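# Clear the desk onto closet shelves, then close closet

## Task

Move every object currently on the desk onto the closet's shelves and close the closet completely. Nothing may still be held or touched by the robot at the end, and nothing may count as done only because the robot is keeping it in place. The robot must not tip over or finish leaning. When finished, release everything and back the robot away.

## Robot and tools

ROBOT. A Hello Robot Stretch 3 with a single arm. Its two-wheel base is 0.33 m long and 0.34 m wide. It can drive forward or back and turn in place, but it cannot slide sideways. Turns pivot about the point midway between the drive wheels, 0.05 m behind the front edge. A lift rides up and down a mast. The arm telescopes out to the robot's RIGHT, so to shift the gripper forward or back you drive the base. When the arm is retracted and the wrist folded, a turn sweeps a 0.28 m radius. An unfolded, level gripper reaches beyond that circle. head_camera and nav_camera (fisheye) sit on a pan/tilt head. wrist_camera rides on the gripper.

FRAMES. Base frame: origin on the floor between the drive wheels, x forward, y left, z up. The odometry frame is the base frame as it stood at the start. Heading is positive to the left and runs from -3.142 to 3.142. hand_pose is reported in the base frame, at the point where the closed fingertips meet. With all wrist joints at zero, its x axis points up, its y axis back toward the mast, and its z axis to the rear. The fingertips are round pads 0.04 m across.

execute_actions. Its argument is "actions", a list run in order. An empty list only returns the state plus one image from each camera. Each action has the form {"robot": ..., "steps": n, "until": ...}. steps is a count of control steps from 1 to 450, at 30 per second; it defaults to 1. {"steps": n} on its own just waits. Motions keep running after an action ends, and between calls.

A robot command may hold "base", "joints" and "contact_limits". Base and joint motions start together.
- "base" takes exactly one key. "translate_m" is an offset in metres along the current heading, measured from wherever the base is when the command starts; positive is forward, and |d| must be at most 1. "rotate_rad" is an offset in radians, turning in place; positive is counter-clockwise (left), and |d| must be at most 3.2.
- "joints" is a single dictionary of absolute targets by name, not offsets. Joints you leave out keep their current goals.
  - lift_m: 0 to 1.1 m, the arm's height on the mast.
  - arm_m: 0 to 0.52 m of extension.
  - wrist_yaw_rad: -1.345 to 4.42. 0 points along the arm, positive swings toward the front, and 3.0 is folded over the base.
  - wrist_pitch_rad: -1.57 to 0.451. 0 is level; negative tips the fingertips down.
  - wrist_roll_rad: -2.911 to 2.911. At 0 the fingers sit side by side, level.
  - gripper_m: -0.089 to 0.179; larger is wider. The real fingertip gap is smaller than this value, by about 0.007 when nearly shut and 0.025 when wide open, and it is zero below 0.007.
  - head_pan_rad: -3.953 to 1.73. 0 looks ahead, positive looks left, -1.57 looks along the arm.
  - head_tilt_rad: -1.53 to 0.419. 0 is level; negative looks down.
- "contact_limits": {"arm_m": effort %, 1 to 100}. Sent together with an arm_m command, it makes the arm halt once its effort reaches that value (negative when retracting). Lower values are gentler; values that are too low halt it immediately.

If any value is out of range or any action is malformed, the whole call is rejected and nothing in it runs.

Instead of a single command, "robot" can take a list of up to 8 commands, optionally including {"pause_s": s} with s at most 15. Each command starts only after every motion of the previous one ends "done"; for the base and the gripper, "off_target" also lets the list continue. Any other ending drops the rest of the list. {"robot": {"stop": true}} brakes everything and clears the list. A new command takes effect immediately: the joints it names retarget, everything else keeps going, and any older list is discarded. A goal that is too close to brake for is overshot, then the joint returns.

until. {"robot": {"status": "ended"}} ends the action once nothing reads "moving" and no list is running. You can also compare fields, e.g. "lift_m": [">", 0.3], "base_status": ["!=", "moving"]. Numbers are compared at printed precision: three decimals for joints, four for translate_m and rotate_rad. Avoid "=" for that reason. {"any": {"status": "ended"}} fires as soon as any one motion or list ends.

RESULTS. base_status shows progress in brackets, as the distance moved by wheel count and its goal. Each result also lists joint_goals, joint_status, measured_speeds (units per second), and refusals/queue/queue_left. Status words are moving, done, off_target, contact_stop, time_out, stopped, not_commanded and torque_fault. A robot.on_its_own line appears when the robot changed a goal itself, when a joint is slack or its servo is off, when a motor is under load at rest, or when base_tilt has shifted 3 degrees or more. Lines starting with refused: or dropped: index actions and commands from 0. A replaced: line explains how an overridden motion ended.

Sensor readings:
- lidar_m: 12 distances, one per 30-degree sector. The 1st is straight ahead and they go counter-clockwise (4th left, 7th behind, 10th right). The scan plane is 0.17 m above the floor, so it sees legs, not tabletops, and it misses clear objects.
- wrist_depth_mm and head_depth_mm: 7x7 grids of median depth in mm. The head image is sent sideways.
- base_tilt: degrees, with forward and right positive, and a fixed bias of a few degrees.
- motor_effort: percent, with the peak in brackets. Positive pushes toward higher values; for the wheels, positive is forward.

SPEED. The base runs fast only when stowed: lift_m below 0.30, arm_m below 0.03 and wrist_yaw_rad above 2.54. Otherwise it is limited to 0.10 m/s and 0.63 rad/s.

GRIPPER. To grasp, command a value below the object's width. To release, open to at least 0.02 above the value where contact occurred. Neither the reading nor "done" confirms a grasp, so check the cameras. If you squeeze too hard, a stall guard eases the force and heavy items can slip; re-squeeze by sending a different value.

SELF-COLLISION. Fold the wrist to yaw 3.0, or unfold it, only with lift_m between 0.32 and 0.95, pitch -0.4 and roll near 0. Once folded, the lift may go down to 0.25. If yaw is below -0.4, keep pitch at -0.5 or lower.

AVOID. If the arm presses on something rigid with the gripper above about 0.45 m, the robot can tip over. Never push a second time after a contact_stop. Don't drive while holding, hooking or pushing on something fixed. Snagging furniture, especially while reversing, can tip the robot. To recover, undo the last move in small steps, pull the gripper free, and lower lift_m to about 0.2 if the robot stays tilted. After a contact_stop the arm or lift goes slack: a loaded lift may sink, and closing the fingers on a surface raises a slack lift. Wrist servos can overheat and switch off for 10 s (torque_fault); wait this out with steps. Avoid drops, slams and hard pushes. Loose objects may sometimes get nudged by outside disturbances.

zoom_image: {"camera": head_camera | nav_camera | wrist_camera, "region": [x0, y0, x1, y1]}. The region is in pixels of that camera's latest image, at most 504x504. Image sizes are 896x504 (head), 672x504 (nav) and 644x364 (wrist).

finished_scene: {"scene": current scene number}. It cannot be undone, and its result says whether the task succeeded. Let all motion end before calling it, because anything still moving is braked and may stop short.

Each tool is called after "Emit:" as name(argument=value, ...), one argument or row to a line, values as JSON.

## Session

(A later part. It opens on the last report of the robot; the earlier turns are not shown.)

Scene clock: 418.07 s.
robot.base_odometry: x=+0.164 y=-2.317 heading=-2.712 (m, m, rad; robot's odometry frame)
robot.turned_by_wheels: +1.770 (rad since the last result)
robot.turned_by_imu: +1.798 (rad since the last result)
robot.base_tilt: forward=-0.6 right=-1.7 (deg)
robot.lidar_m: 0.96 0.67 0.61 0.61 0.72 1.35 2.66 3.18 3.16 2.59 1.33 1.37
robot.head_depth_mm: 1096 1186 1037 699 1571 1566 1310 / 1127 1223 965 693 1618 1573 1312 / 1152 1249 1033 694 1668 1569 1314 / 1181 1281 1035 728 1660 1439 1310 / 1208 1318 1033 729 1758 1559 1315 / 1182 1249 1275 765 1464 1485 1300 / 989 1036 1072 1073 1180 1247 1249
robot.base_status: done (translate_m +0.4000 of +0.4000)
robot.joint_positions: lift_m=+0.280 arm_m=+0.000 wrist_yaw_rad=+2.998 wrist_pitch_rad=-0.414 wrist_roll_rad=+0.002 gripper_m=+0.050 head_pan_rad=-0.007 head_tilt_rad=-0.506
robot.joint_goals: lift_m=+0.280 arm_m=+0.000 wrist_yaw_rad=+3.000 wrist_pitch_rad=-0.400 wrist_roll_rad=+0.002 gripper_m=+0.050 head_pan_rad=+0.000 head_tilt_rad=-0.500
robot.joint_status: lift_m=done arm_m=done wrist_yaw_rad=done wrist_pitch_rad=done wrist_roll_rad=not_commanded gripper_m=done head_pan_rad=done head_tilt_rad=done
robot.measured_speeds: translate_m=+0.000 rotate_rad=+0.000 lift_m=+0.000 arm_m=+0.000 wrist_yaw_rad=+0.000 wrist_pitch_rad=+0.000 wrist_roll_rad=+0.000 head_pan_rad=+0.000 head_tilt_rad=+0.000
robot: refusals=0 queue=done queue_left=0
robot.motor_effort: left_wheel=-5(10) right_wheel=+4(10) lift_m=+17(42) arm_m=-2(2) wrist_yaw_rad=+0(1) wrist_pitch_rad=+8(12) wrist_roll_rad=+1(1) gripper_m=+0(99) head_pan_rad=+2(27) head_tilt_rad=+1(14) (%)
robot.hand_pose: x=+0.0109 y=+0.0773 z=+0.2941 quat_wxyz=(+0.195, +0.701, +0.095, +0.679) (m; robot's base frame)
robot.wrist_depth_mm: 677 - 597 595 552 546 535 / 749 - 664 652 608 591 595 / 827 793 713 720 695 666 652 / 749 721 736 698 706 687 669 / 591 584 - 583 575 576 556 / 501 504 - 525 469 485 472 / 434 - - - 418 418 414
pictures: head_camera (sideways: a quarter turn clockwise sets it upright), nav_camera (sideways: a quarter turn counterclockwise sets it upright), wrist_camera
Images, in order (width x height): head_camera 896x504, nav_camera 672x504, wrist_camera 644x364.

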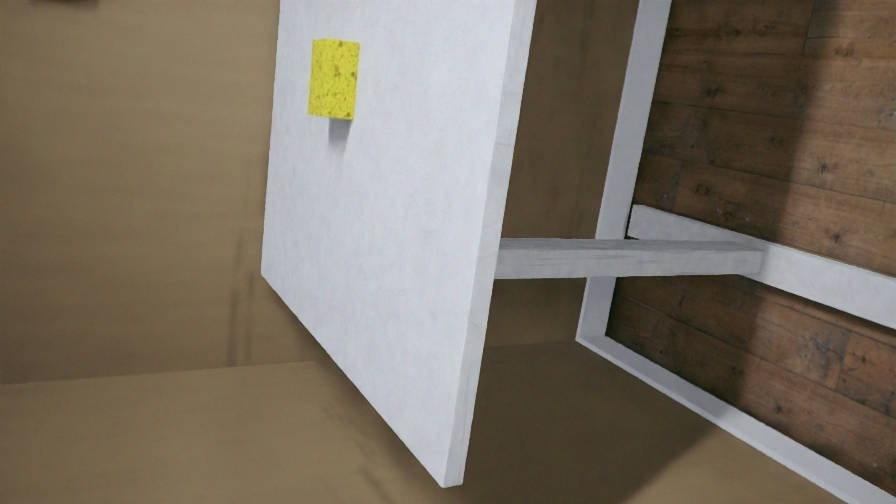

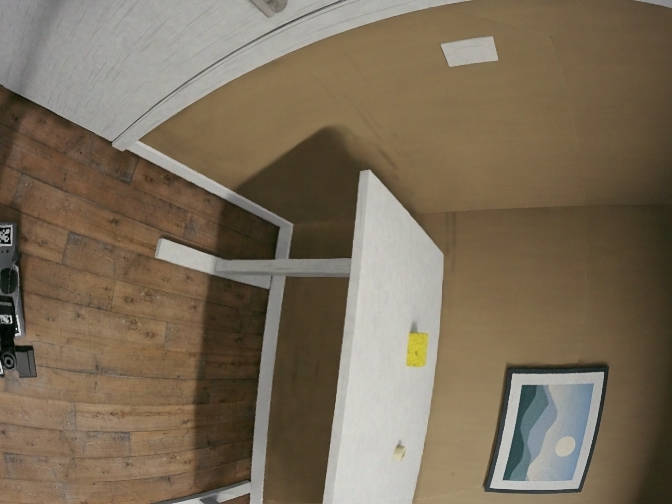

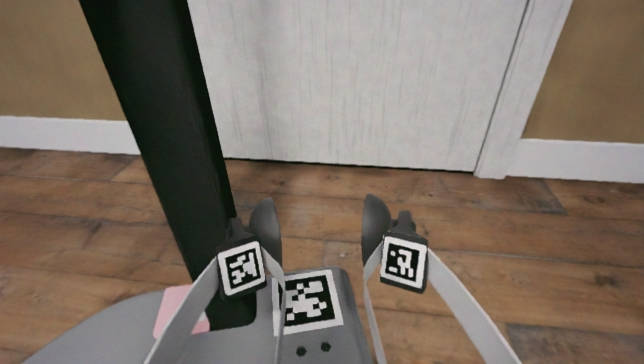

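Emit:
execute_actions(
  actions=[
    {"robot":[{"base":{"translate_m":0.2},"joints":{"lift_m":0.9}},{"joints":{"wrist_yaw_rad":0.5}},{"joints":{"lift_m":1.09,"wrist_yaw_rad":0,"gripper_m":0.15,"wrist_pitch_rad":-0.6,"head_pan_rad":-1.8,"head_tilt_rad":-0.7}},{"base":{"rotate_rad":1.27}}],"steps":450,"until":{"robot":{"status":"ended"}}},
  ],
)

Scene clock: 436.13 s.
robot.base_odometry: x=-0.018 y=-2.400 heading=-1.442 (m, m, rad; robot's odometry frame)
robot.turned_by_wheels: +1.270 (rad since the last result)
robot.turned_by_imu: +1.277 (rad since the last result)
robot.base_tilt: forward=-0.5 right=-1.7 (deg)
robot.lidar_m: 0.54 0.57 0.77 2.22 3.75 3.33 3.19 1.25 1.22 0.76 0.76 0.59
robot.head_depth_mm: - - - - 1580 1370 1186 / - - - - 1587 1376 1184 / - - - - 1585 1366 1188 / - - - - - 1350 1187 / - - - - - 1369 1194 / - - - - 1548 1371 1192 / - - 650 501 1503 1240 1169
robot.base_status: done (rotate_rad +1.2698 of +1.2700)
robot.joint_positions: lift_m=+1.090 arm_m=+0.000 wrist_yaw_rad=+0.002 wrist_pitch_rad=-0.610 wrist_roll_rad=+0.002 gripper_m=+0.150 head_pan_rad=-1.793 head_tilt_rad=-0.691
robot.joint_goals: lift_m=+1.090 arm_m=+0.000 wrist_yaw_rad=+0.000 wrist_pitch_rad=-0.600 wrist_roll_rad=+0.002 gripper_m=+0.150 head_pan_rad=-1.800 head_tilt_rad=-0.700
robot.joint_status: lift_m=done arm_m=done wrist_yaw_rad=done wrist_pitch_rad=done wrist_roll_rad=not_commanded gripper_m=done head_pan_rad=done head_tilt_rad=done
robot.measured_speeds: translate_m=+0.000 rotate_rad=+0.000 lift_m=+0.000 arm_m=+0.000 wrist_yaw_rad=+0.000 wrist_pitch_rad=+0.000 wrist_roll_rad=+0.000 head_pan_rad=+0.000 head_tilt_rad=+0.000
robot: refusals=0 queue=done queue_left=0
robot.motor_effort: left_wheel=-4(11) right_wheel=+4(12) lift_m=+43(41) arm_m=-3(2) wrist_yaw_rad=-2(4) wrist_pitch_rad=+6(9) wrist_roll_rad=+1(1) gripper_m=+1(98) head_pan_rad=-3(30) head_tilt_rad=-3(17) (%)
robot.hand_pose: x=-0.0211 y=-0.3414 z=+1.0616 quat_wxyz=(+0.674, +0.213, -0.675, -0.212) (m; robot's base frame)
robot.wrist_depth_mm: 670 824 658 660 663 663 652 / 676 520 526 493 504 514 511 / 436 419 417 419 407 412 406 / 353 350 348 349 351 346 340 / 303 309 299 302 301 305 298 / 624 - - - - - - / 618 949 - - - - -
pictures: head_camera (sideways: a quarter turn clockwise sets it upright), nav_camera (sideways: a quarter turn counterclockwise sets it upright), wrist_camera
Images, in order (width x height): head_camera 896x504, nav_camera 672x504, wrist_camera 644x364.

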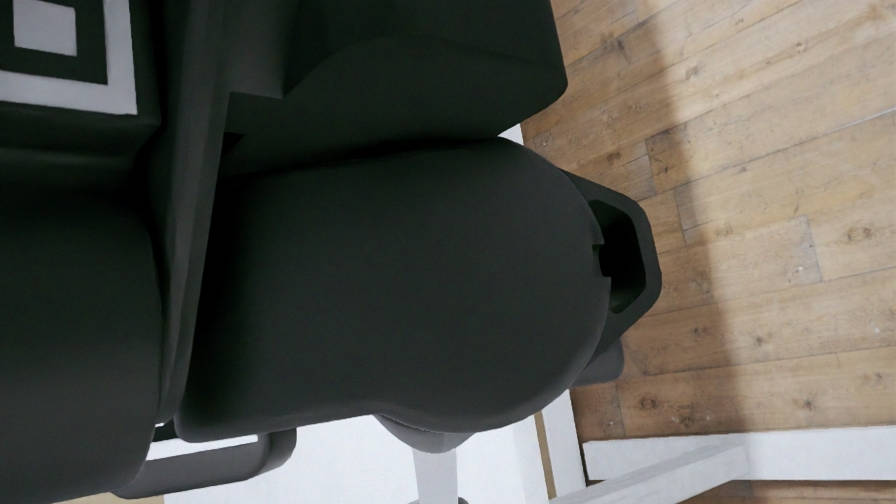

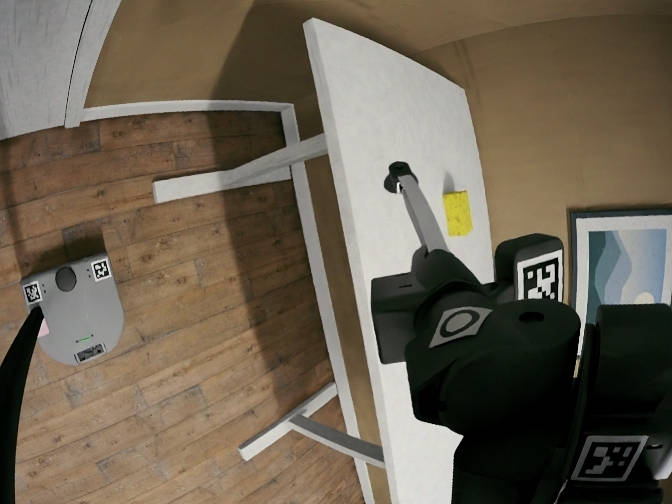

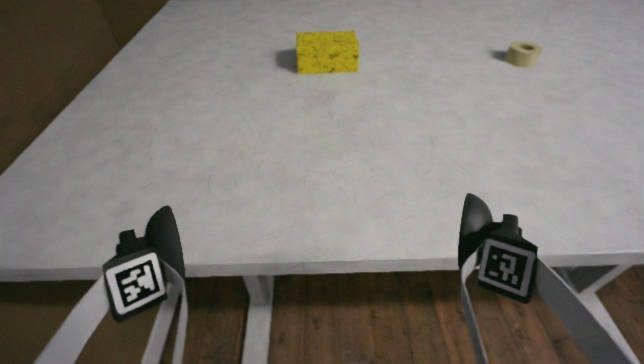

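Emit:
execute_actions(
  actions=[
    {"robot":[{"joints":{"arm_m":0.4,"gripper_m":0.175,"head_pan_rad":-1.57}},{"joints":{"lift_m":1.01}}],"steps":450,"until":{"robot":{"status":"ended"}}},
  ],
)

Scene clock: 445.80 s.
robot.base_odometry: x=-0.018 y=-2.400 heading=-1.442 (m, m, rad; robot's odometry frame)
robot.turned_by_wheels: +0.000 (rad since the last result)
robot.turned_by_imu: +0.001 (rad since the last result)
robot.base_tilt: forward=-0.6 right=-1.7 (deg)
robot.lidar_m: 0.54 0.57 0.78 2.22 3.73 3.34 3.19 1.25 1.22 0.76 0.76 0.59
robot.head_depth_mm: - 831 667 519 1619 1365 1188 / - 879 666 518 1604 1379 1201 / - 794 664 518 1611 1360 1190 / 948 - 664 519 1612 1369 1192 / 999 980 667 519 1599 1365 1197 / 999 925 662 521 1115 1292 1169 / 992 923 665 517 1567 1369 1195
robot.base_status: done (rotate_rad +1.2698 of +1.2700)
robot.joint_positions: lift_m=+1.010 arm_m=+0.400 wrist_yaw_rad=+0.002 wrist_pitch_rad=-0.611 wrist_roll_rad=+0.002 gripper_m=+0.175 head_pan_rad=-1.577 head_tilt_rad=-0.691
robot.joint_goals: lift_m=+1.010 arm_m=+0.400 wrist_yaw_rad=+0.000 wrist_pitch_rad=-0.600 wrist_roll_rad=+0.002 gripper_m=+0.175 head_pan_rad=-1.570 head_tilt_rad=-0.700
robot.joint_status: lift_m=done arm_m=done wrist_yaw_rad=done wrist_pitch_rad=done wrist_roll_rad=not_commanded gripper_m=done head_pan_rad=done head_tilt_rad=done
robot.measured_speeds: translate_m=+0.000 rotate_rad=+0.000 lift_m=+0.000 arm_m=+0.000 wrist_yaw_rad=+0.000 wrist_pitch_rad=+0.000 wrist_roll_rad=+0.000 head_pan_rad=+0.000 head_tilt_rad=+0.000
robot: refusals=0 queue=done queue_left=0
robot.motor_effort: left_wheel=-4(4) right_wheel=+4(4) lift_m=+17(40) arm_m=+3(6) wrist_yaw_rad=-3(2) wrist_pitch_rad=+7(6) wrist_roll_rad=+1(1) gripper_m=+1(99) head_pan_rad=+3(16) head_tilt_rad=-3(4) (%)
robot.hand_pose: x=-0.0212 y=-0.7407 z=+0.9825 quat_wxyz=(+0.674, +0.213, -0.675, -0.213) (m; robot's base frame)
robot.wrist_depth_mm: 470 451 454 450 446 437 442 / 352 354 351 351 347 342 339 / 285 285 283 285 283 282 281 / 240 239 239 176 180 239 235 / 209 213 205 163 172 210 204 / 187 178 182 182 181 176 182 / 160 163 163 162 162 162 161
pictures: head_camera (sideways: a quarter turn clockwise sets it upright), nav_camera (sideways: a quarter turn counterclockwise sets it upright), wrist_camera
Images, in order (width x height): head_camera 896x504, nav_camera 672x504, wrist_camera 644x364.

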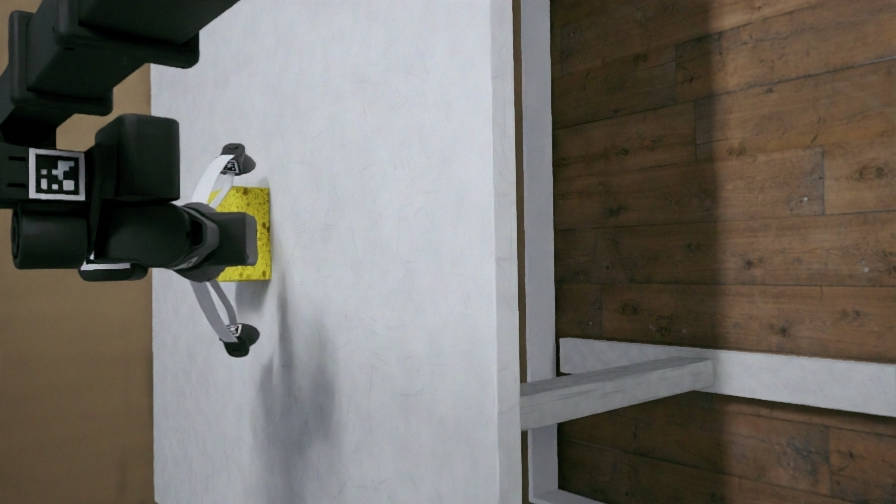

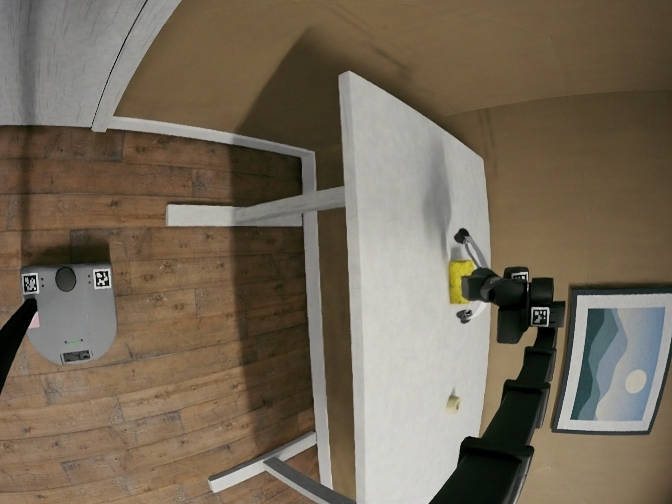

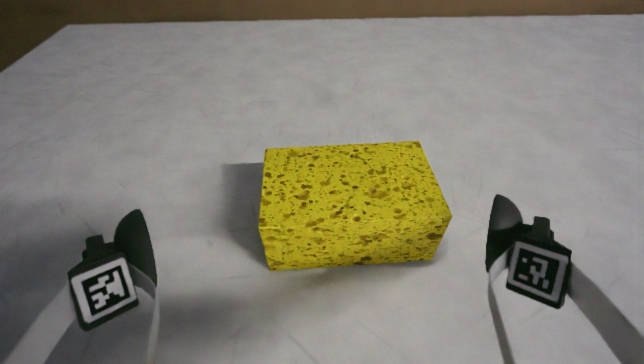

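Emit:
execute_actions(
  actions=[
    {"robot":[{"base":{"translate_m":-0.02}},{"joints":{"arm_m":0.435,"lift_m":0.995}},{"joints":{"gripper_m":0.08}},{"pause_s":0.5},{"joints":{"lift_m":1.08}},{"joints":{"arm_m":0.0}}],"steps":450,"until":{"robot":{"status":"ended"}}},
  ],
)

Scene clock: 458.03 s.
robot.base_odometry: x=-0.020 y=-2.380 heading=-1.442 (m, m, rad; robot's odometry frame)
robot.turned_by_wheels: +0.000 (rad since the last result)
robot.turned_by_imu: +0.001 (rad since the last result)
robot.base_tilt: forward=-0.6 right=-1.7 (deg)
robot.lidar_m: 0.56 0.59 0.80 2.30 3.76 3.31 3.19 1.23 1.22 0.83 0.77 0.61
robot.head_depth_mm: - - - - - 1331 1192 / - - - - - 1318 1185 / - - - - - 1343 1187 / 995 - 509 - 1593 1367 1179 / 997 928 666 486 1613 1381 1188 / 998 927 665 519 1140 1309 1171 / 994 926 664 518 1575 1360 1191
robot.base_status: done (translate_m -0.0200 of -0.0200)
robot.joint_positions: lift_m=+1.080 arm_m=+0.000 wrist_yaw_rad=+0.002 wrist_pitch_rad=-0.612 wrist_roll_rad=+0.002 gripper_m=+0.081 head_pan_rad=-1.577 head_tilt_rad=-0.691
robot.joint_goals: lift_m=+1.080 arm_m=+0.000 wrist_yaw_rad=+0.000 wrist_pitch_rad=-0.600 wrist_roll_rad=+0.002 gripper_m=+0.080 head_pan_rad=-1.570 head_tilt_rad=-0.700
robot.joint_status: lift_m=done arm_m=done wrist_yaw_rad=done wrist_pitch_rad=done wrist_roll_rad=not_commanded gripper_m=done head_pan_rad=done head_tilt_rad=done
robot.measured_speeds: translate_m=+0.000 rotate_rad=+0.000 lift_m=+0.000 arm_m=+0.000 wrist_yaw_rad=+0.000 wrist_pitch_rad=+0.000 wrist_roll_rad=+0.000 head_pan_rad=+0.000 head_tilt_rad=+0.000
robot: refusals=0 queue=done queue_left=0
robot.motor_effort: left_wheel=-3(8) right_wheel=+3(6) lift_m=+42(42) arm_m=-2(4) wrist_yaw_rad=-1(2) wrist_pitch_rad=+7(7) wrist_roll_rad=+1(1) gripper_m=-18(100) head_pan_rad=+1(2) head_tilt_rad=-3(3) (%)
robot.hand_pose: x=-0.0212 y=-0.3412 z=+1.0513 quat_wxyz=(+0.674, +0.213, -0.674, -0.213) (m; robot's base frame)
robot.wrist_depth_mm: 686 674 649 618 622 622 627 / 643 490 488 491 481 479 476 / 400 402 398 400 391 388 389 / 335 335 161 157 166 332 332 / 290 295 135 135 135 283 285 / 664 911 135 143 - - - / 653 - - - - - -
pictures: head_camera (sideways: a quarter turn clockwise sets it upright), nav_camera (sideways: a quarter turn counterclockwise sets it upright), wrist_camera
Images, in order (width x height): head_camera 896x504, nav_camera 672x504, wrist_camera 644x364.

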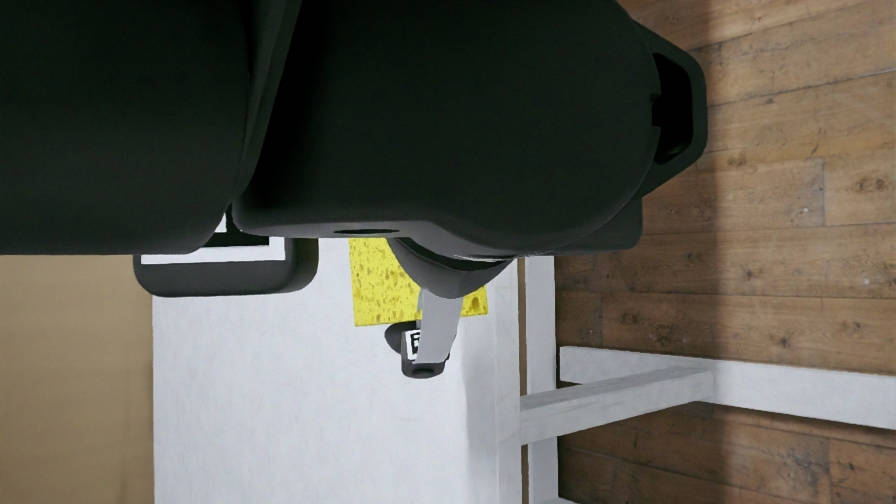

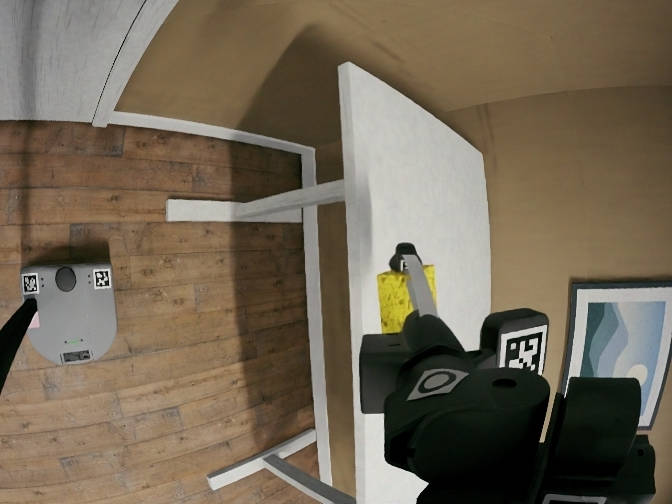

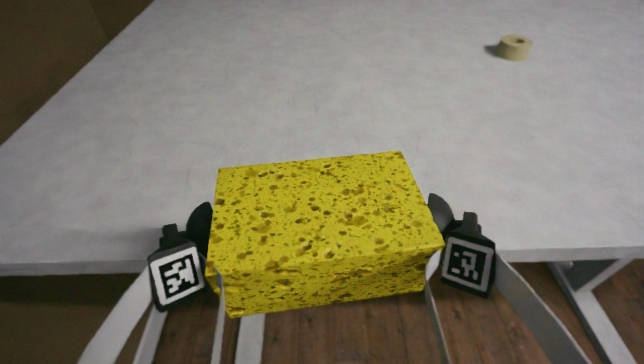

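Emit:
execute_actions(
  actions=[
    {"robot":[{"base":{"rotate_rad":1.81},"joints":{"head_pan_rad":0,"head_tilt_rad":-0.4}},{"base":{"translate_m":1.0},"joints":{"lift_m":0.75,"wrist_pitch_rad":-0.2}},{"base":{"translate_m":1.0}},{"base":{"translate_m":0.5}}],"steps":450,"until":{"robot":{"status":"ended"}}},
    {"steps":450,"until":{"robot":{"status":"ended"}}},
    {"steps":150,"until":{"robot":{"status":"ended"}}},
  ],
)

Scene clock: 499.13 s.
robot.base_odometry: x=+2.312 y=-1.481 heading=+0.368 (m, m, rad; robot's odometry frame)
robot.turned_by_wheels: +1.810 (rad since the last result)
robot.turned_by_imu: +1.840 (rad since the last result)
robot.base_tilt: forward=-0.5 right=-1.8 (deg)
robot.lidar_m: 1.17 0.57 0.90 2.56 2.98 3.20 2.40 1.40 1.21 1.22 0.52 0.60
robot.head_depth_mm: 940 998 957 1116 909 1121 1301 / 957 1025 952 1127 913 1120 1333 / 980 1043 960 1128 1290 1090 1363 / 1003 1077 955 1117 1287 1117 1365 / 1023 1103 1180 1122 1332 1118 1401 / 1048 1120 1213 1125 1340 1152 1399 / 1069 1142 1250 1123 1391 1197 1296
robot.base_status: done (translate_m +0.5000 of +0.5000)
robot.joint_positions: lift_m=+0.750 arm_m=+0.000 wrist_yaw_rad=+0.002 wrist_pitch_rad=-0.221 wrist_roll_rad=+0.002 gripper_m=+0.081 head_pan_rad=-0.007 head_tilt_rad=-0.408
robot.joint_goals: lift_m=+0.750 arm_m=+0.000 wrist_yaw_rad=+0.000 wrist_pitch_rad=-0.200 wrist_roll_rad=+0.002 gripper_m=+0.080 head_pan_rad=+0.000 head_tilt_rad=-0.400
robot.joint_status: lift_m=done arm_m=done wrist_yaw_rad=done wrist_pitch_rad=done wrist_roll_rad=not_commanded gripper_m=done head_pan_rad=done head_tilt_rad=done
robot.measured_speeds: translate_m=+0.000 rotate_rad=+0.000 lift_m=+0.000 arm_m=+0.000 wrist_yaw_rad=+0.000 wrist_pitch_rad=+0.000 wrist_roll_rad=+0.000 head_pan_rad=+0.000 head_tilt_rad=+0.000
robot: refusals=0 queue=done queue_left=0
robot.motor_effort: left_wheel=-4(9) right_wheel=+4(8) lift_m=+17(48) arm_m=-2(1) wrist_yaw_rad=-2(2) wrist_pitch_rad=+13(13) wrist_roll_rad=+1(1) gripper_m=-18(18) head_pan_rad=+3(27) head_tilt_rad=+3(18) (%)
robot.hand_pose: x=-0.0211 y=-0.3900 z=+0.8094 quat_wxyz=(+0.702, +0.079, -0.703, -0.078) (m; robot's base frame)
robot.wrist_depth_mm: - - 952 867 826 737 721 / - - - 960 868 817 745 / - - - - 917 901 808 / 354 - 162 156 167 915 887 / 359 - 135 135 134 975 928 / 357 - 135 143 - - - / 360 - - - - - -
pictures: head_camera (sideways: a quarter turn clockwise sets it upright), nav_camera (sideways: a quarter turn counterclockwise sets it upright), wrist_camera
Images, in order (width x height): head_camera 896x504, nav_camera 672x504, wrist_camera 644x364.

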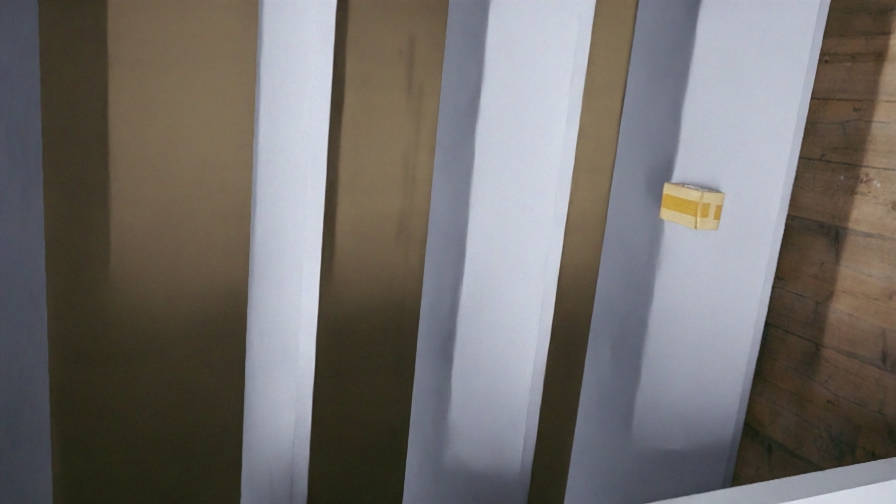

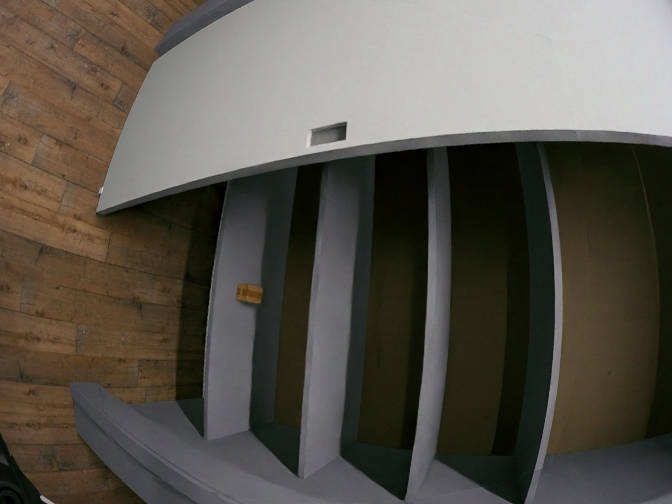

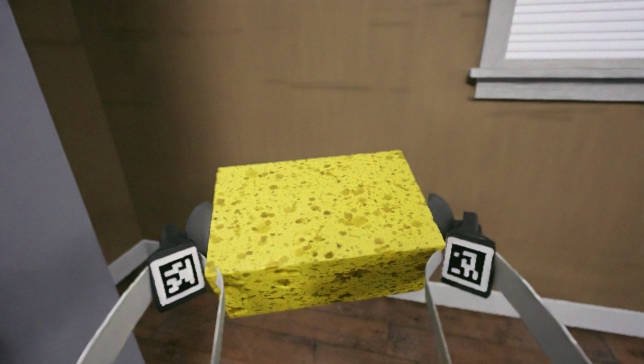

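Emit:
execute_actions(
  actions=[
    {"robot":[{"joints":{"wrist_pitch_rad":-0.4,"wrist_yaw_rad":2.2}},{"base":{"translate_m":0.12}},{"base":{"rotate_rad":1.37},"joints":{"head_pan_rad":-1.57,"head_tilt_rad":-0.6}}],"steps":450,"until":{"robot":{"status":"ended"}}},
  ],
)

Scene clock: 514.50 s.
robot.base_odometry: x=+2.424 y=-1.438 heading=+1.738 (m, m, rad; robot's odometry frame)
robot.turned_by_wheels: +1.370 (rad since the last result)
robot.turned_by_imu: +1.375 (rad since the last result)
robot.base_tilt: forward=-0.5 right=-1.7 (deg)
robot.lidar_m: 2.52 2.68 3.79 3.32 1.66 1.27 1.25 0.45 0.51 1.05 0.46 0.51
robot.head_depth_mm: 863 687 1027 827 1153 1021 1259 / 862 681 1036 825 1145 1018 1247 / 865 682 1033 831 1145 1026 1275 / 868 682 1025 826 1148 1362 1277 / 869 761 1033 828 1142 1367 1242 / 877 761 1043 827 1149 1350 1244 / 878 759 1041 855 1150 1354 1237
robot.base_status: done (rotate_rad +1.3698 of +1.3700)
robot.joint_positions: lift_m=+0.750 arm_m=+0.000 wrist_yaw_rad=+2.197 wrist_pitch_rad=-0.414 wrist_roll_rad=+0.002 gripper_m=+0.081 head_pan_rad=-1.563 head_tilt_rad=-0.592
robot.joint_goals: lift_m=+0.750 arm_m=+0.000 wrist_yaw_rad=+2.200 wrist_pitch_rad=-0.400 wrist_roll_rad=+0.002 gripper_m=+0.080 head_pan_rad=-1.570 head_tilt_rad=-0.600
robot.joint_status: lift_m=done arm_m=done wrist_yaw_rad=done wrist_pitch_rad=done wrist_roll_rad=not_commanded gripper_m=done head_pan_rad=done head_tilt_rad=done
robot.measured_speeds: translate_m=+0.000 rotate_rad=+0.000 lift_m=+0.000 arm_m=+0.000 wrist_yaw_rad=+0.000 wrist_pitch_rad=+0.000 wrist_roll_rad=+0.000 head_pan_rad=+0.000 head_tilt_rad=+0.000
robot: refusals=0 queue=done queue_left=0
robot.motor_effort: left_wheel=-4(9) right_wheel=+4(8) lift_m=+17(18) arm_m=-1(2) wrist_yaw_rad=+1(1) wrist_pitch_rad=+8(13) wrist_roll_rad=+1(1) gripper_m=-18(18) head_pan_rad=-2(28) head_tilt_rad=-2(14) (%)
robot.hand_pose: x=+0.1609 y=-0.0135 z=+0.7641 quat_wxyz=(+0.444, +0.683, -0.185, +0.550) (m; robot's base frame)
robot.wrist_depth_mm: - - - - - - - / - - - - - - - / - - - - - - - / - - 161 157 166 - - / - - 135 135 135 - 974 / - - 135 143 947 - 831 / 912 876 888 894 864 867 659
pictures: head_camera (sideways: a quarter turn clockwise sets it upright), nav_camera (sideways: a quarter turn counterclockwise sets it upright), wrist_camera
Images, in order (width x height): head_camera 896x504, nav_camera 672x504, wrist_camera 644x364.

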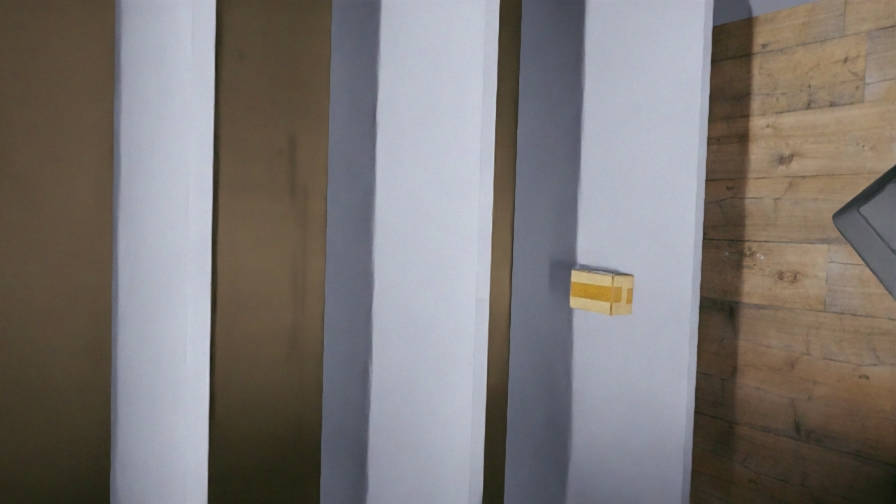

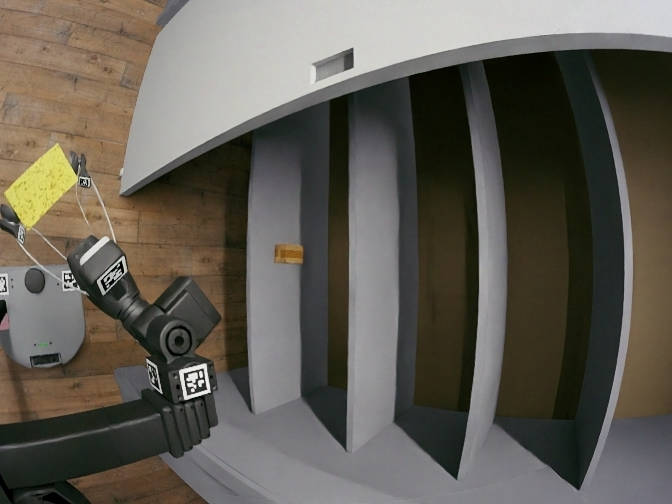

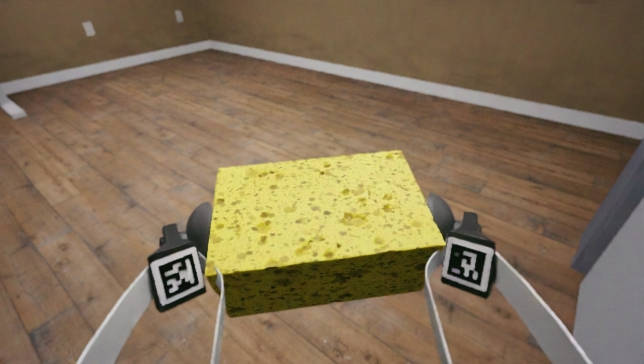

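Emit:
execute_actions(
  actions=[
    {"robot":[{"joints":{"lift_m":0.87}},{"joints":{"wrist_yaw_rad":0}},{"joints":{"wrist_pitch_rad":-0.2}},{"joints":{"arm_m":0.42}}],"steps":450,"until":{"robot":{"status":"ended"}}},
  ],
)

Scene clock: 529.87 s.
robot.base_odometry: x=+2.424 y=-1.438 heading=+1.738 (m, m, rad; robot's odometry frame)
robot.turned_by_wheels: +0.000 (rad since the last result)
robot.turned_by_imu: +0.001 (rad since the last result)
robot.base_tilt: forward=-0.6 right=-1.7 (deg)
robot.lidar_m: 2.53 2.67 3.82 3.31 1.66 1.27 1.24 0.45 0.51 1.05 0.46 0.51
robot.head_depth_mm: 858 684 1026 860 - 1022 1237 / 858 684 1025 793 1145 1027 1243 / 860 682 - 795 1146 1024 1248 / 867 682 1028 792 1152 1363 1250 / 866 757 1034 825 1148 1365 1252 / 874 755 1039 825 1147 1358 1240 / 880 756 1043 861 1146 1358 1242
robot.base_status: done (rotate_rad +1.3698 of +1.3700)
robot.joint_positions: lift_m=+0.870 arm_m=+0.420 wrist_yaw_rad=+0.002 wrist_pitch_rad=-0.221 wrist_roll_rad=+0.002 gripper_m=+0.081 head_pan_rad=-1.563 head_tilt_rad=-0.592
robot.joint_goals: lift_m=+0.870 arm_m=+0.420 wrist_yaw_rad=+0.000 wrist_pitch_rad=-0.200 wrist_roll_rad=+0.002 gripper_m=+0.080 head_pan_rad=-1.570 head_tilt_rad=-0.600
robot.joint_status: lift_m=done arm_m=done wrist_yaw_rad=done wrist_pitch_rad=done wrist_roll_rad=not_commanded gripper_m=done head_pan_rad=done head_tilt_rad=done
robot.measured_speeds: translate_m=+0.000 rotate_rad=+0.000 lift_m=+0.000 arm_m=+0.000 wrist_yaw_rad=+0.000 wrist_pitch_rad=+0.000 wrist_roll_rad=+0.000 head_pan_rad=+0.000 head_tilt_rad=+0.000
robot: refusals=0 queue=done queue_left=0
robot.motor_effort: left_wheel=-4(4) right_wheel=+4(4) lift_m=+42(43) arm_m=+4(3) wrist_yaw_rad=-2(1) wrist_pitch_rad=+12(13) wrist_roll_rad=+1(1) gripper_m=-18(18) head_pan_rad=-2(2) head_tilt_rad=-2(4) (%)
robot.hand_pose: x=-0.0211 y=-0.8094 z=+0.9285 quat_wxyz=(+0.702, +0.079, -0.703, -0.078) (m; robot's base frame)
robot.wrist_depth_mm: 355 356 345 339 338 333 328 / 376 368 368 361 354 353 344 / 404 402 400 389 384 378 372 / 442 417 162 157 166 405 396 / 336 344 136 135 135 324 314 / 266 263 136 143 234 249 248 / 217 215 215 213 213 209 208
pictures: head_camera (sideways: a quarter turn clockwise sets it upright), nav_camera (sideways: a quarter turn counterclockwise sets it upright), wrist_camera
Images, in order (width x height): head_camera 896x504, nav_camera 672x504, wrist_camera 644x364.

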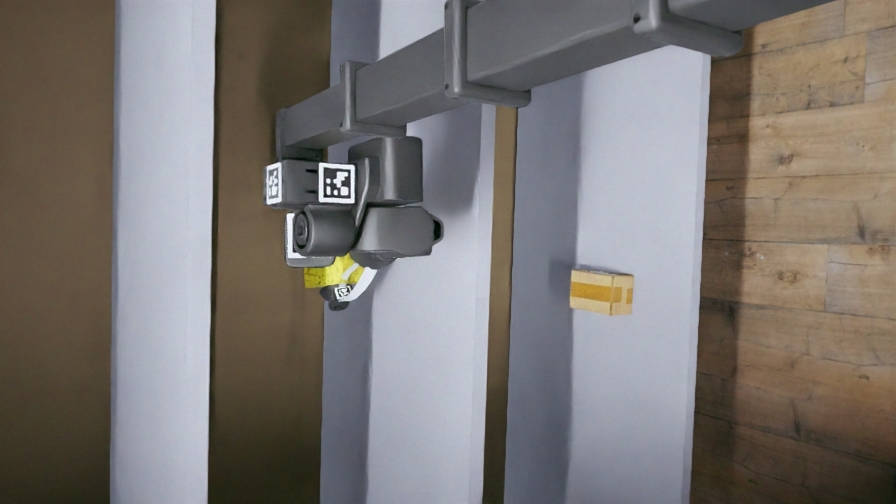

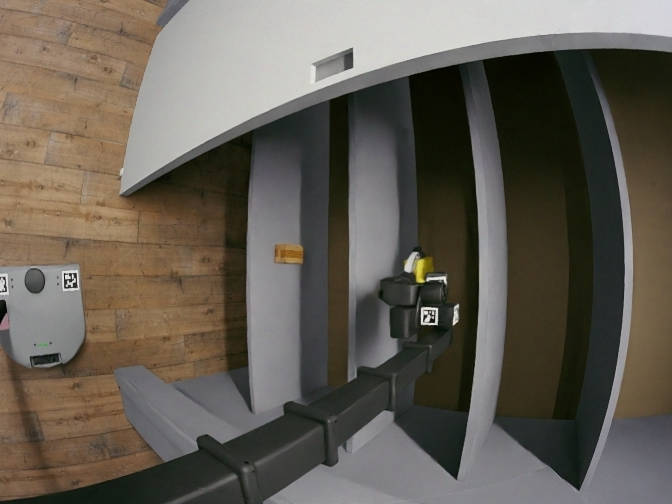

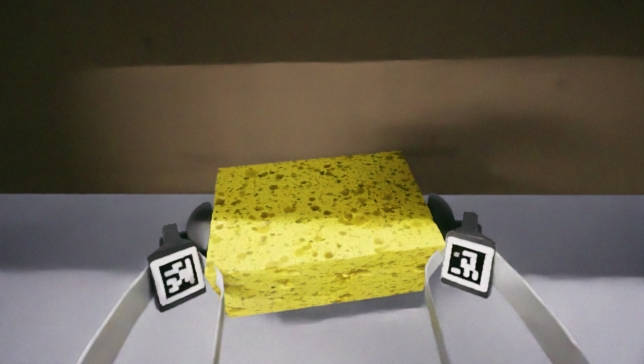

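Emit:
execute_actions(
  actions=[
    {"robot":[{"joints":{"lift_m":0.815}},{"joints":{"gripper_m":0.16}},{"joints":{"lift_m":0.84}},{"joints":{"arm_m":0.0}},{"joints":{"wrist_pitch_rad":-0.4,"gripper_m":0.05}},{"joints":{"wrist_yaw_rad":3.0}}],"steps":450,"until":{"robot":{"status":"ended"}}},
    {"robot":{"joints":{"head_tilt_rad":-0.6}},"steps":2},
  ],
)

Emit:
execute_actions(
  actions=[
    {"robot":[{"base":{"rotate_rad":1.63},"joints":{"lift_m":0.28,"head_pan_rad":0,"head_tilt_rad":-0.5}},{"base":{"translate_m":1.0}},{"base":{"translate_m":1.0}},{"base":{"translate_m":0.4}}],"steps":450,"until":{"robot":{"status":"ended"}}},
    {"steps":200,"until":{"robot":{"status":"ended"}}},
  ],
)

Scene clock: 547.40 s.
robot.base_odometry: x=+2.424 y=-1.438 heading=+1.738 (m, m, rad; robot's odometry frame)
robot.turned_by_wheels: +0.000 (rad since the last result)
robot.turned_by_imu: +0.002 (rad since the last result)
robot.base_tilt: forward=-0.6 right=-1.7 (deg)
robot.lidar_m: 2.53 2.68 3.81 3.30 1.66 1.27 1.24 0.45 0.51 1.05 0.46 0.51
robot.head_depth_mm: 861 685 1032 828 1142 1025 - / 858 683 1036 829 1147 1024 - / 862 683 1030 823 1151 1028 1303 / 868 683 1033 824 1146 1365 1292 / 874 760 1034 829 1147 1354 1312 / 878 760 1041 823 1149 1357 1243 / 879 760 1043 863 1144 1361 1248
robot.base_status: done (rotate_rad +1.3698 of +1.3700)
robot.joint_positions: lift_m=+0.840 arm_m=+0.000 wrist_yaw_rad=+2.997 wrist_pitch_rad=-0.412 wrist_roll_rad=+0.002 gripper_m=+0.050 head_pan_rad=-1.563 head_tilt_rad=-0.592
robot.joint_goals: lift_m=+0.840 arm_m=+0.000 wrist_yaw_rad=+3.000 wrist_pitch_rad=-0.400 wrist_roll_rad=+0.002 gripper_m=+0.050 head_pan_rad=-1.570 head_tilt_rad=-0.600
robot.joint_status: lift_m=done arm_m=done wrist_yaw_rad=done wrist_pitch_rad=done wrist_roll_rad=not_commanded gripper_m=done head_pan_rad=done head_tilt_rad=moving
robot.measured_speeds: translate_m=+0.000 rotate_rad=+0.000 lift_m=+0.000 arm_m=+0.000 wrist_yaw_rad=+0.000 wrist_pitch_rad=+0.000 wrist_roll_rad=+0.000 head_pan_rad=+0.000 head_tilt_rad=+0.000
robot: refusals=0 queue=running queue_left=0
robot.motor_effort: left_wheel=-4(4) right_wheel=+3(4) lift_m=+42(44) arm_m=-2(1) wrist_yaw_rad=+1(0) wrist_pitch_rad=+7(13) wrist_roll_rad=+1(1) gripper_m=+0(98) head_pan_rad=-2(3) head_tilt_rad=-2(3) (%)
robot.hand_pose: x=+0.0112 y=+0.0775 z=+0.8535 quat_wxyz=(+0.195, +0.701, +0.094, +0.679) (m; robot's base frame)
robot.wrist_depth_mm: - - - - - - - / - - - - - - - / - - - - - - - / - - - - - - - / - - - - - - - / - - - - - - - / - - 972 980 958 963 959
pictures: head_camera (sideways: a quarter turn clockwise sets it upright), nav_camera (sideways: a quarter turn counterclockwise sets it upright), wrist_camera
Images, in order (width x height): head_camera 896x504, nav_camera 672x504, wrist_camera 644x364.

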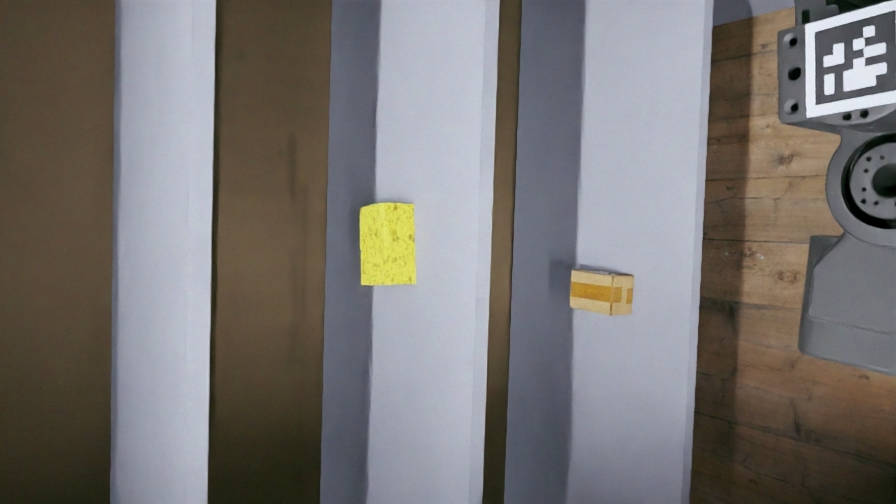

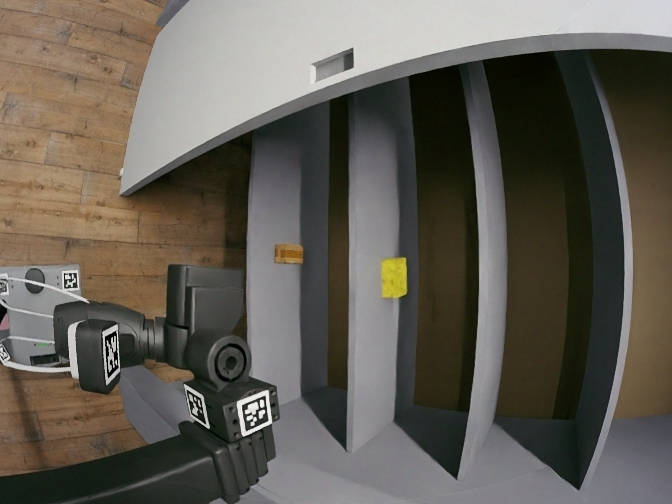

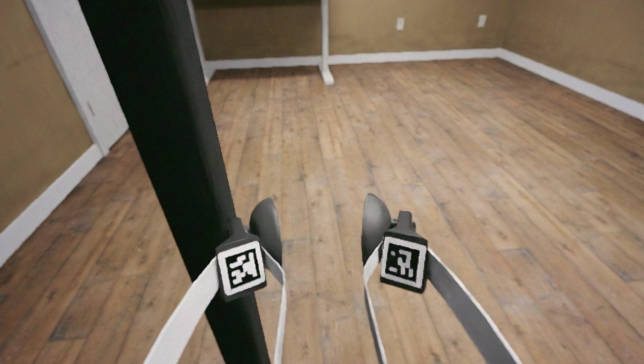

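Scene clock: 566.23 s.
robot.base_odometry: x=+0.085 y=-1.976 heading=-2.916 (m, m, rad; robot's odometry frame)
robot.turned_by_wheels: +1.630 (rad since the last result)
robot.turned_by_imu: +1.658 (rad since the last result)
robot.base_tilt: forward=-0.6 right=-1.7 (deg)
robot.lidar_m: 1.34 1.04 0.90 0.89 0.97 1.55 2.69 2.97 2.88 2.86 1.12 1.11
robot.head_depth_mm: 1073 1174 1030 695 1573 1567 1311 / 1071 1189 1036 697 1592 1566 1320 / 1090 1203 1035 698 1619 1558 1308 / 1103 1211 1026 697 1648 1559 1300 / 1124 1230 1028 695 1670 1573 1301 / 1142 1248 1029 695 1690 1562 1304 / 1150 1260 1033 694 1697 1379 1304
robot.base_status: done (translate_m +0.4000 of +0.4000)
robot.joint_positions: lift_m=+0.280 arm_m=+0.000 wrist_yaw_rad=+2.998 wrist_pitch_rad=-0.414 wrist_roll_rad=+0.002 gripper_m=+0.050 head_pan_rad=-0.007 head_tilt_rad=-0.506
robot.joint_goals: lift_m=+0.280 arm_m=+0.000 wrist_yaw_rad=+3.000 wrist_pitch_rad=-0.400 wrist_roll_rad=+0.002 gripper_m=+0.050 head_pan_rad=+0.000 head_tilt_rad=-0.500
robot.joint_status: lift_m=done arm_m=done wrist_yaw_rad=done wrist_pitch_rad=done wrist_roll_rad=not_commanded gripper_m=done head_pan_rad=done head_tilt_rad=done
robot.measured_speeds: translate_m=+0.000 rotate_rad=+0.000 lift_m=+0.000 arm_m=+0.000 wrist_yaw_rad=+0.000 wrist_pitch_rad=+0.000 wrist_roll_rad=+0.000 head_pan_rad=+0.000 head_tilt_rad=+0.000
robot: refusals=0 queue=done queue_left=0
robot.motor_effort: left_wheel=-4(9) right_wheel=+3(11) lift_m=+18(38) arm_m=-2(1) wrist_yaw_rad=+0(2) wrist_pitch_rad=+8(8) wrist_roll_rad=+1(1) gripper_m=+1(0) head_pan_rad=+3(28) head_tilt_rad=+2(10) (%)
robot.hand_pose: x=+0.0109 y=+0.0774 z=+0.2941 quat_wxyz=(+0.195, +0.701, +0.095, +0.679) (m; robot's base frame)
robot.wrist_depth_mm: 862 - 829 822 875 847 840 / 915 - 918 938 923 932 942 / 938 913 938 911 930 933 884 / 749 726 728 712 705 699 698 / 584 577 - 592 595 571 558 / 494 513 - 510 467 478 475 / 438 - - - 420 409 411
pictures: head_camera (sideways: a quarter turn clockwise sets it upright), nav_camera (sideways: a quarter turn counterclockwise sets it upright), wrist_camera
Images, in order (width x height): head_camera 896x504, nav_camera 672x504, wrist_camera 644x364.

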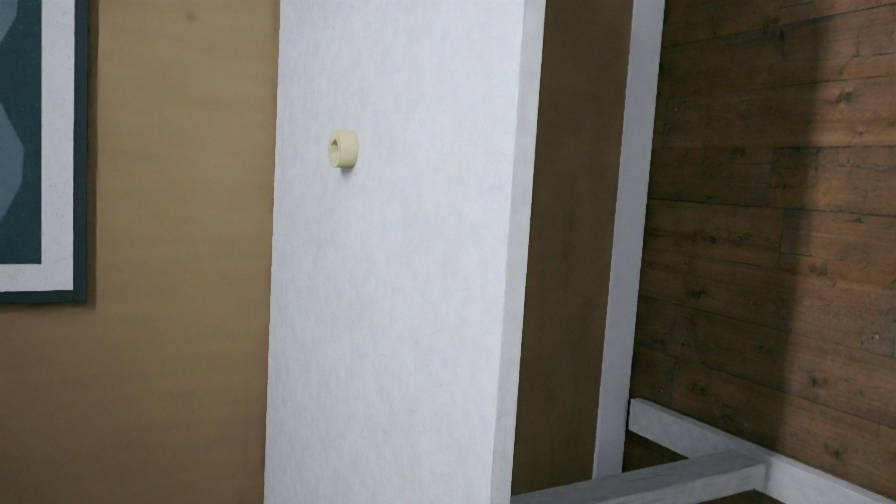

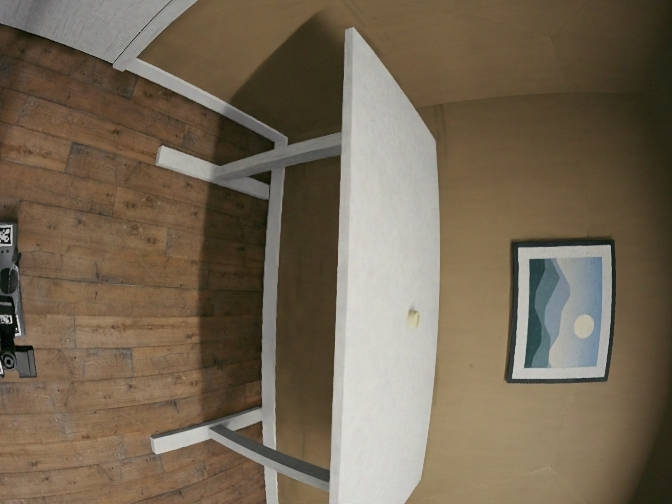

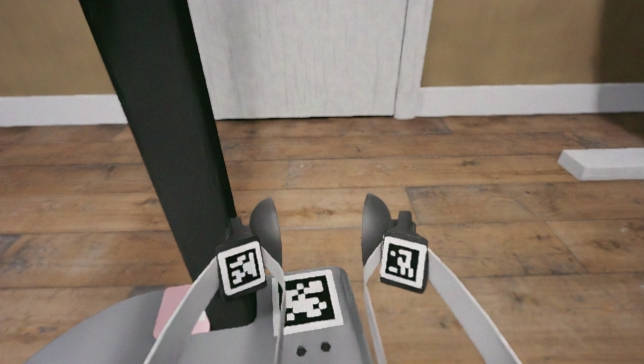

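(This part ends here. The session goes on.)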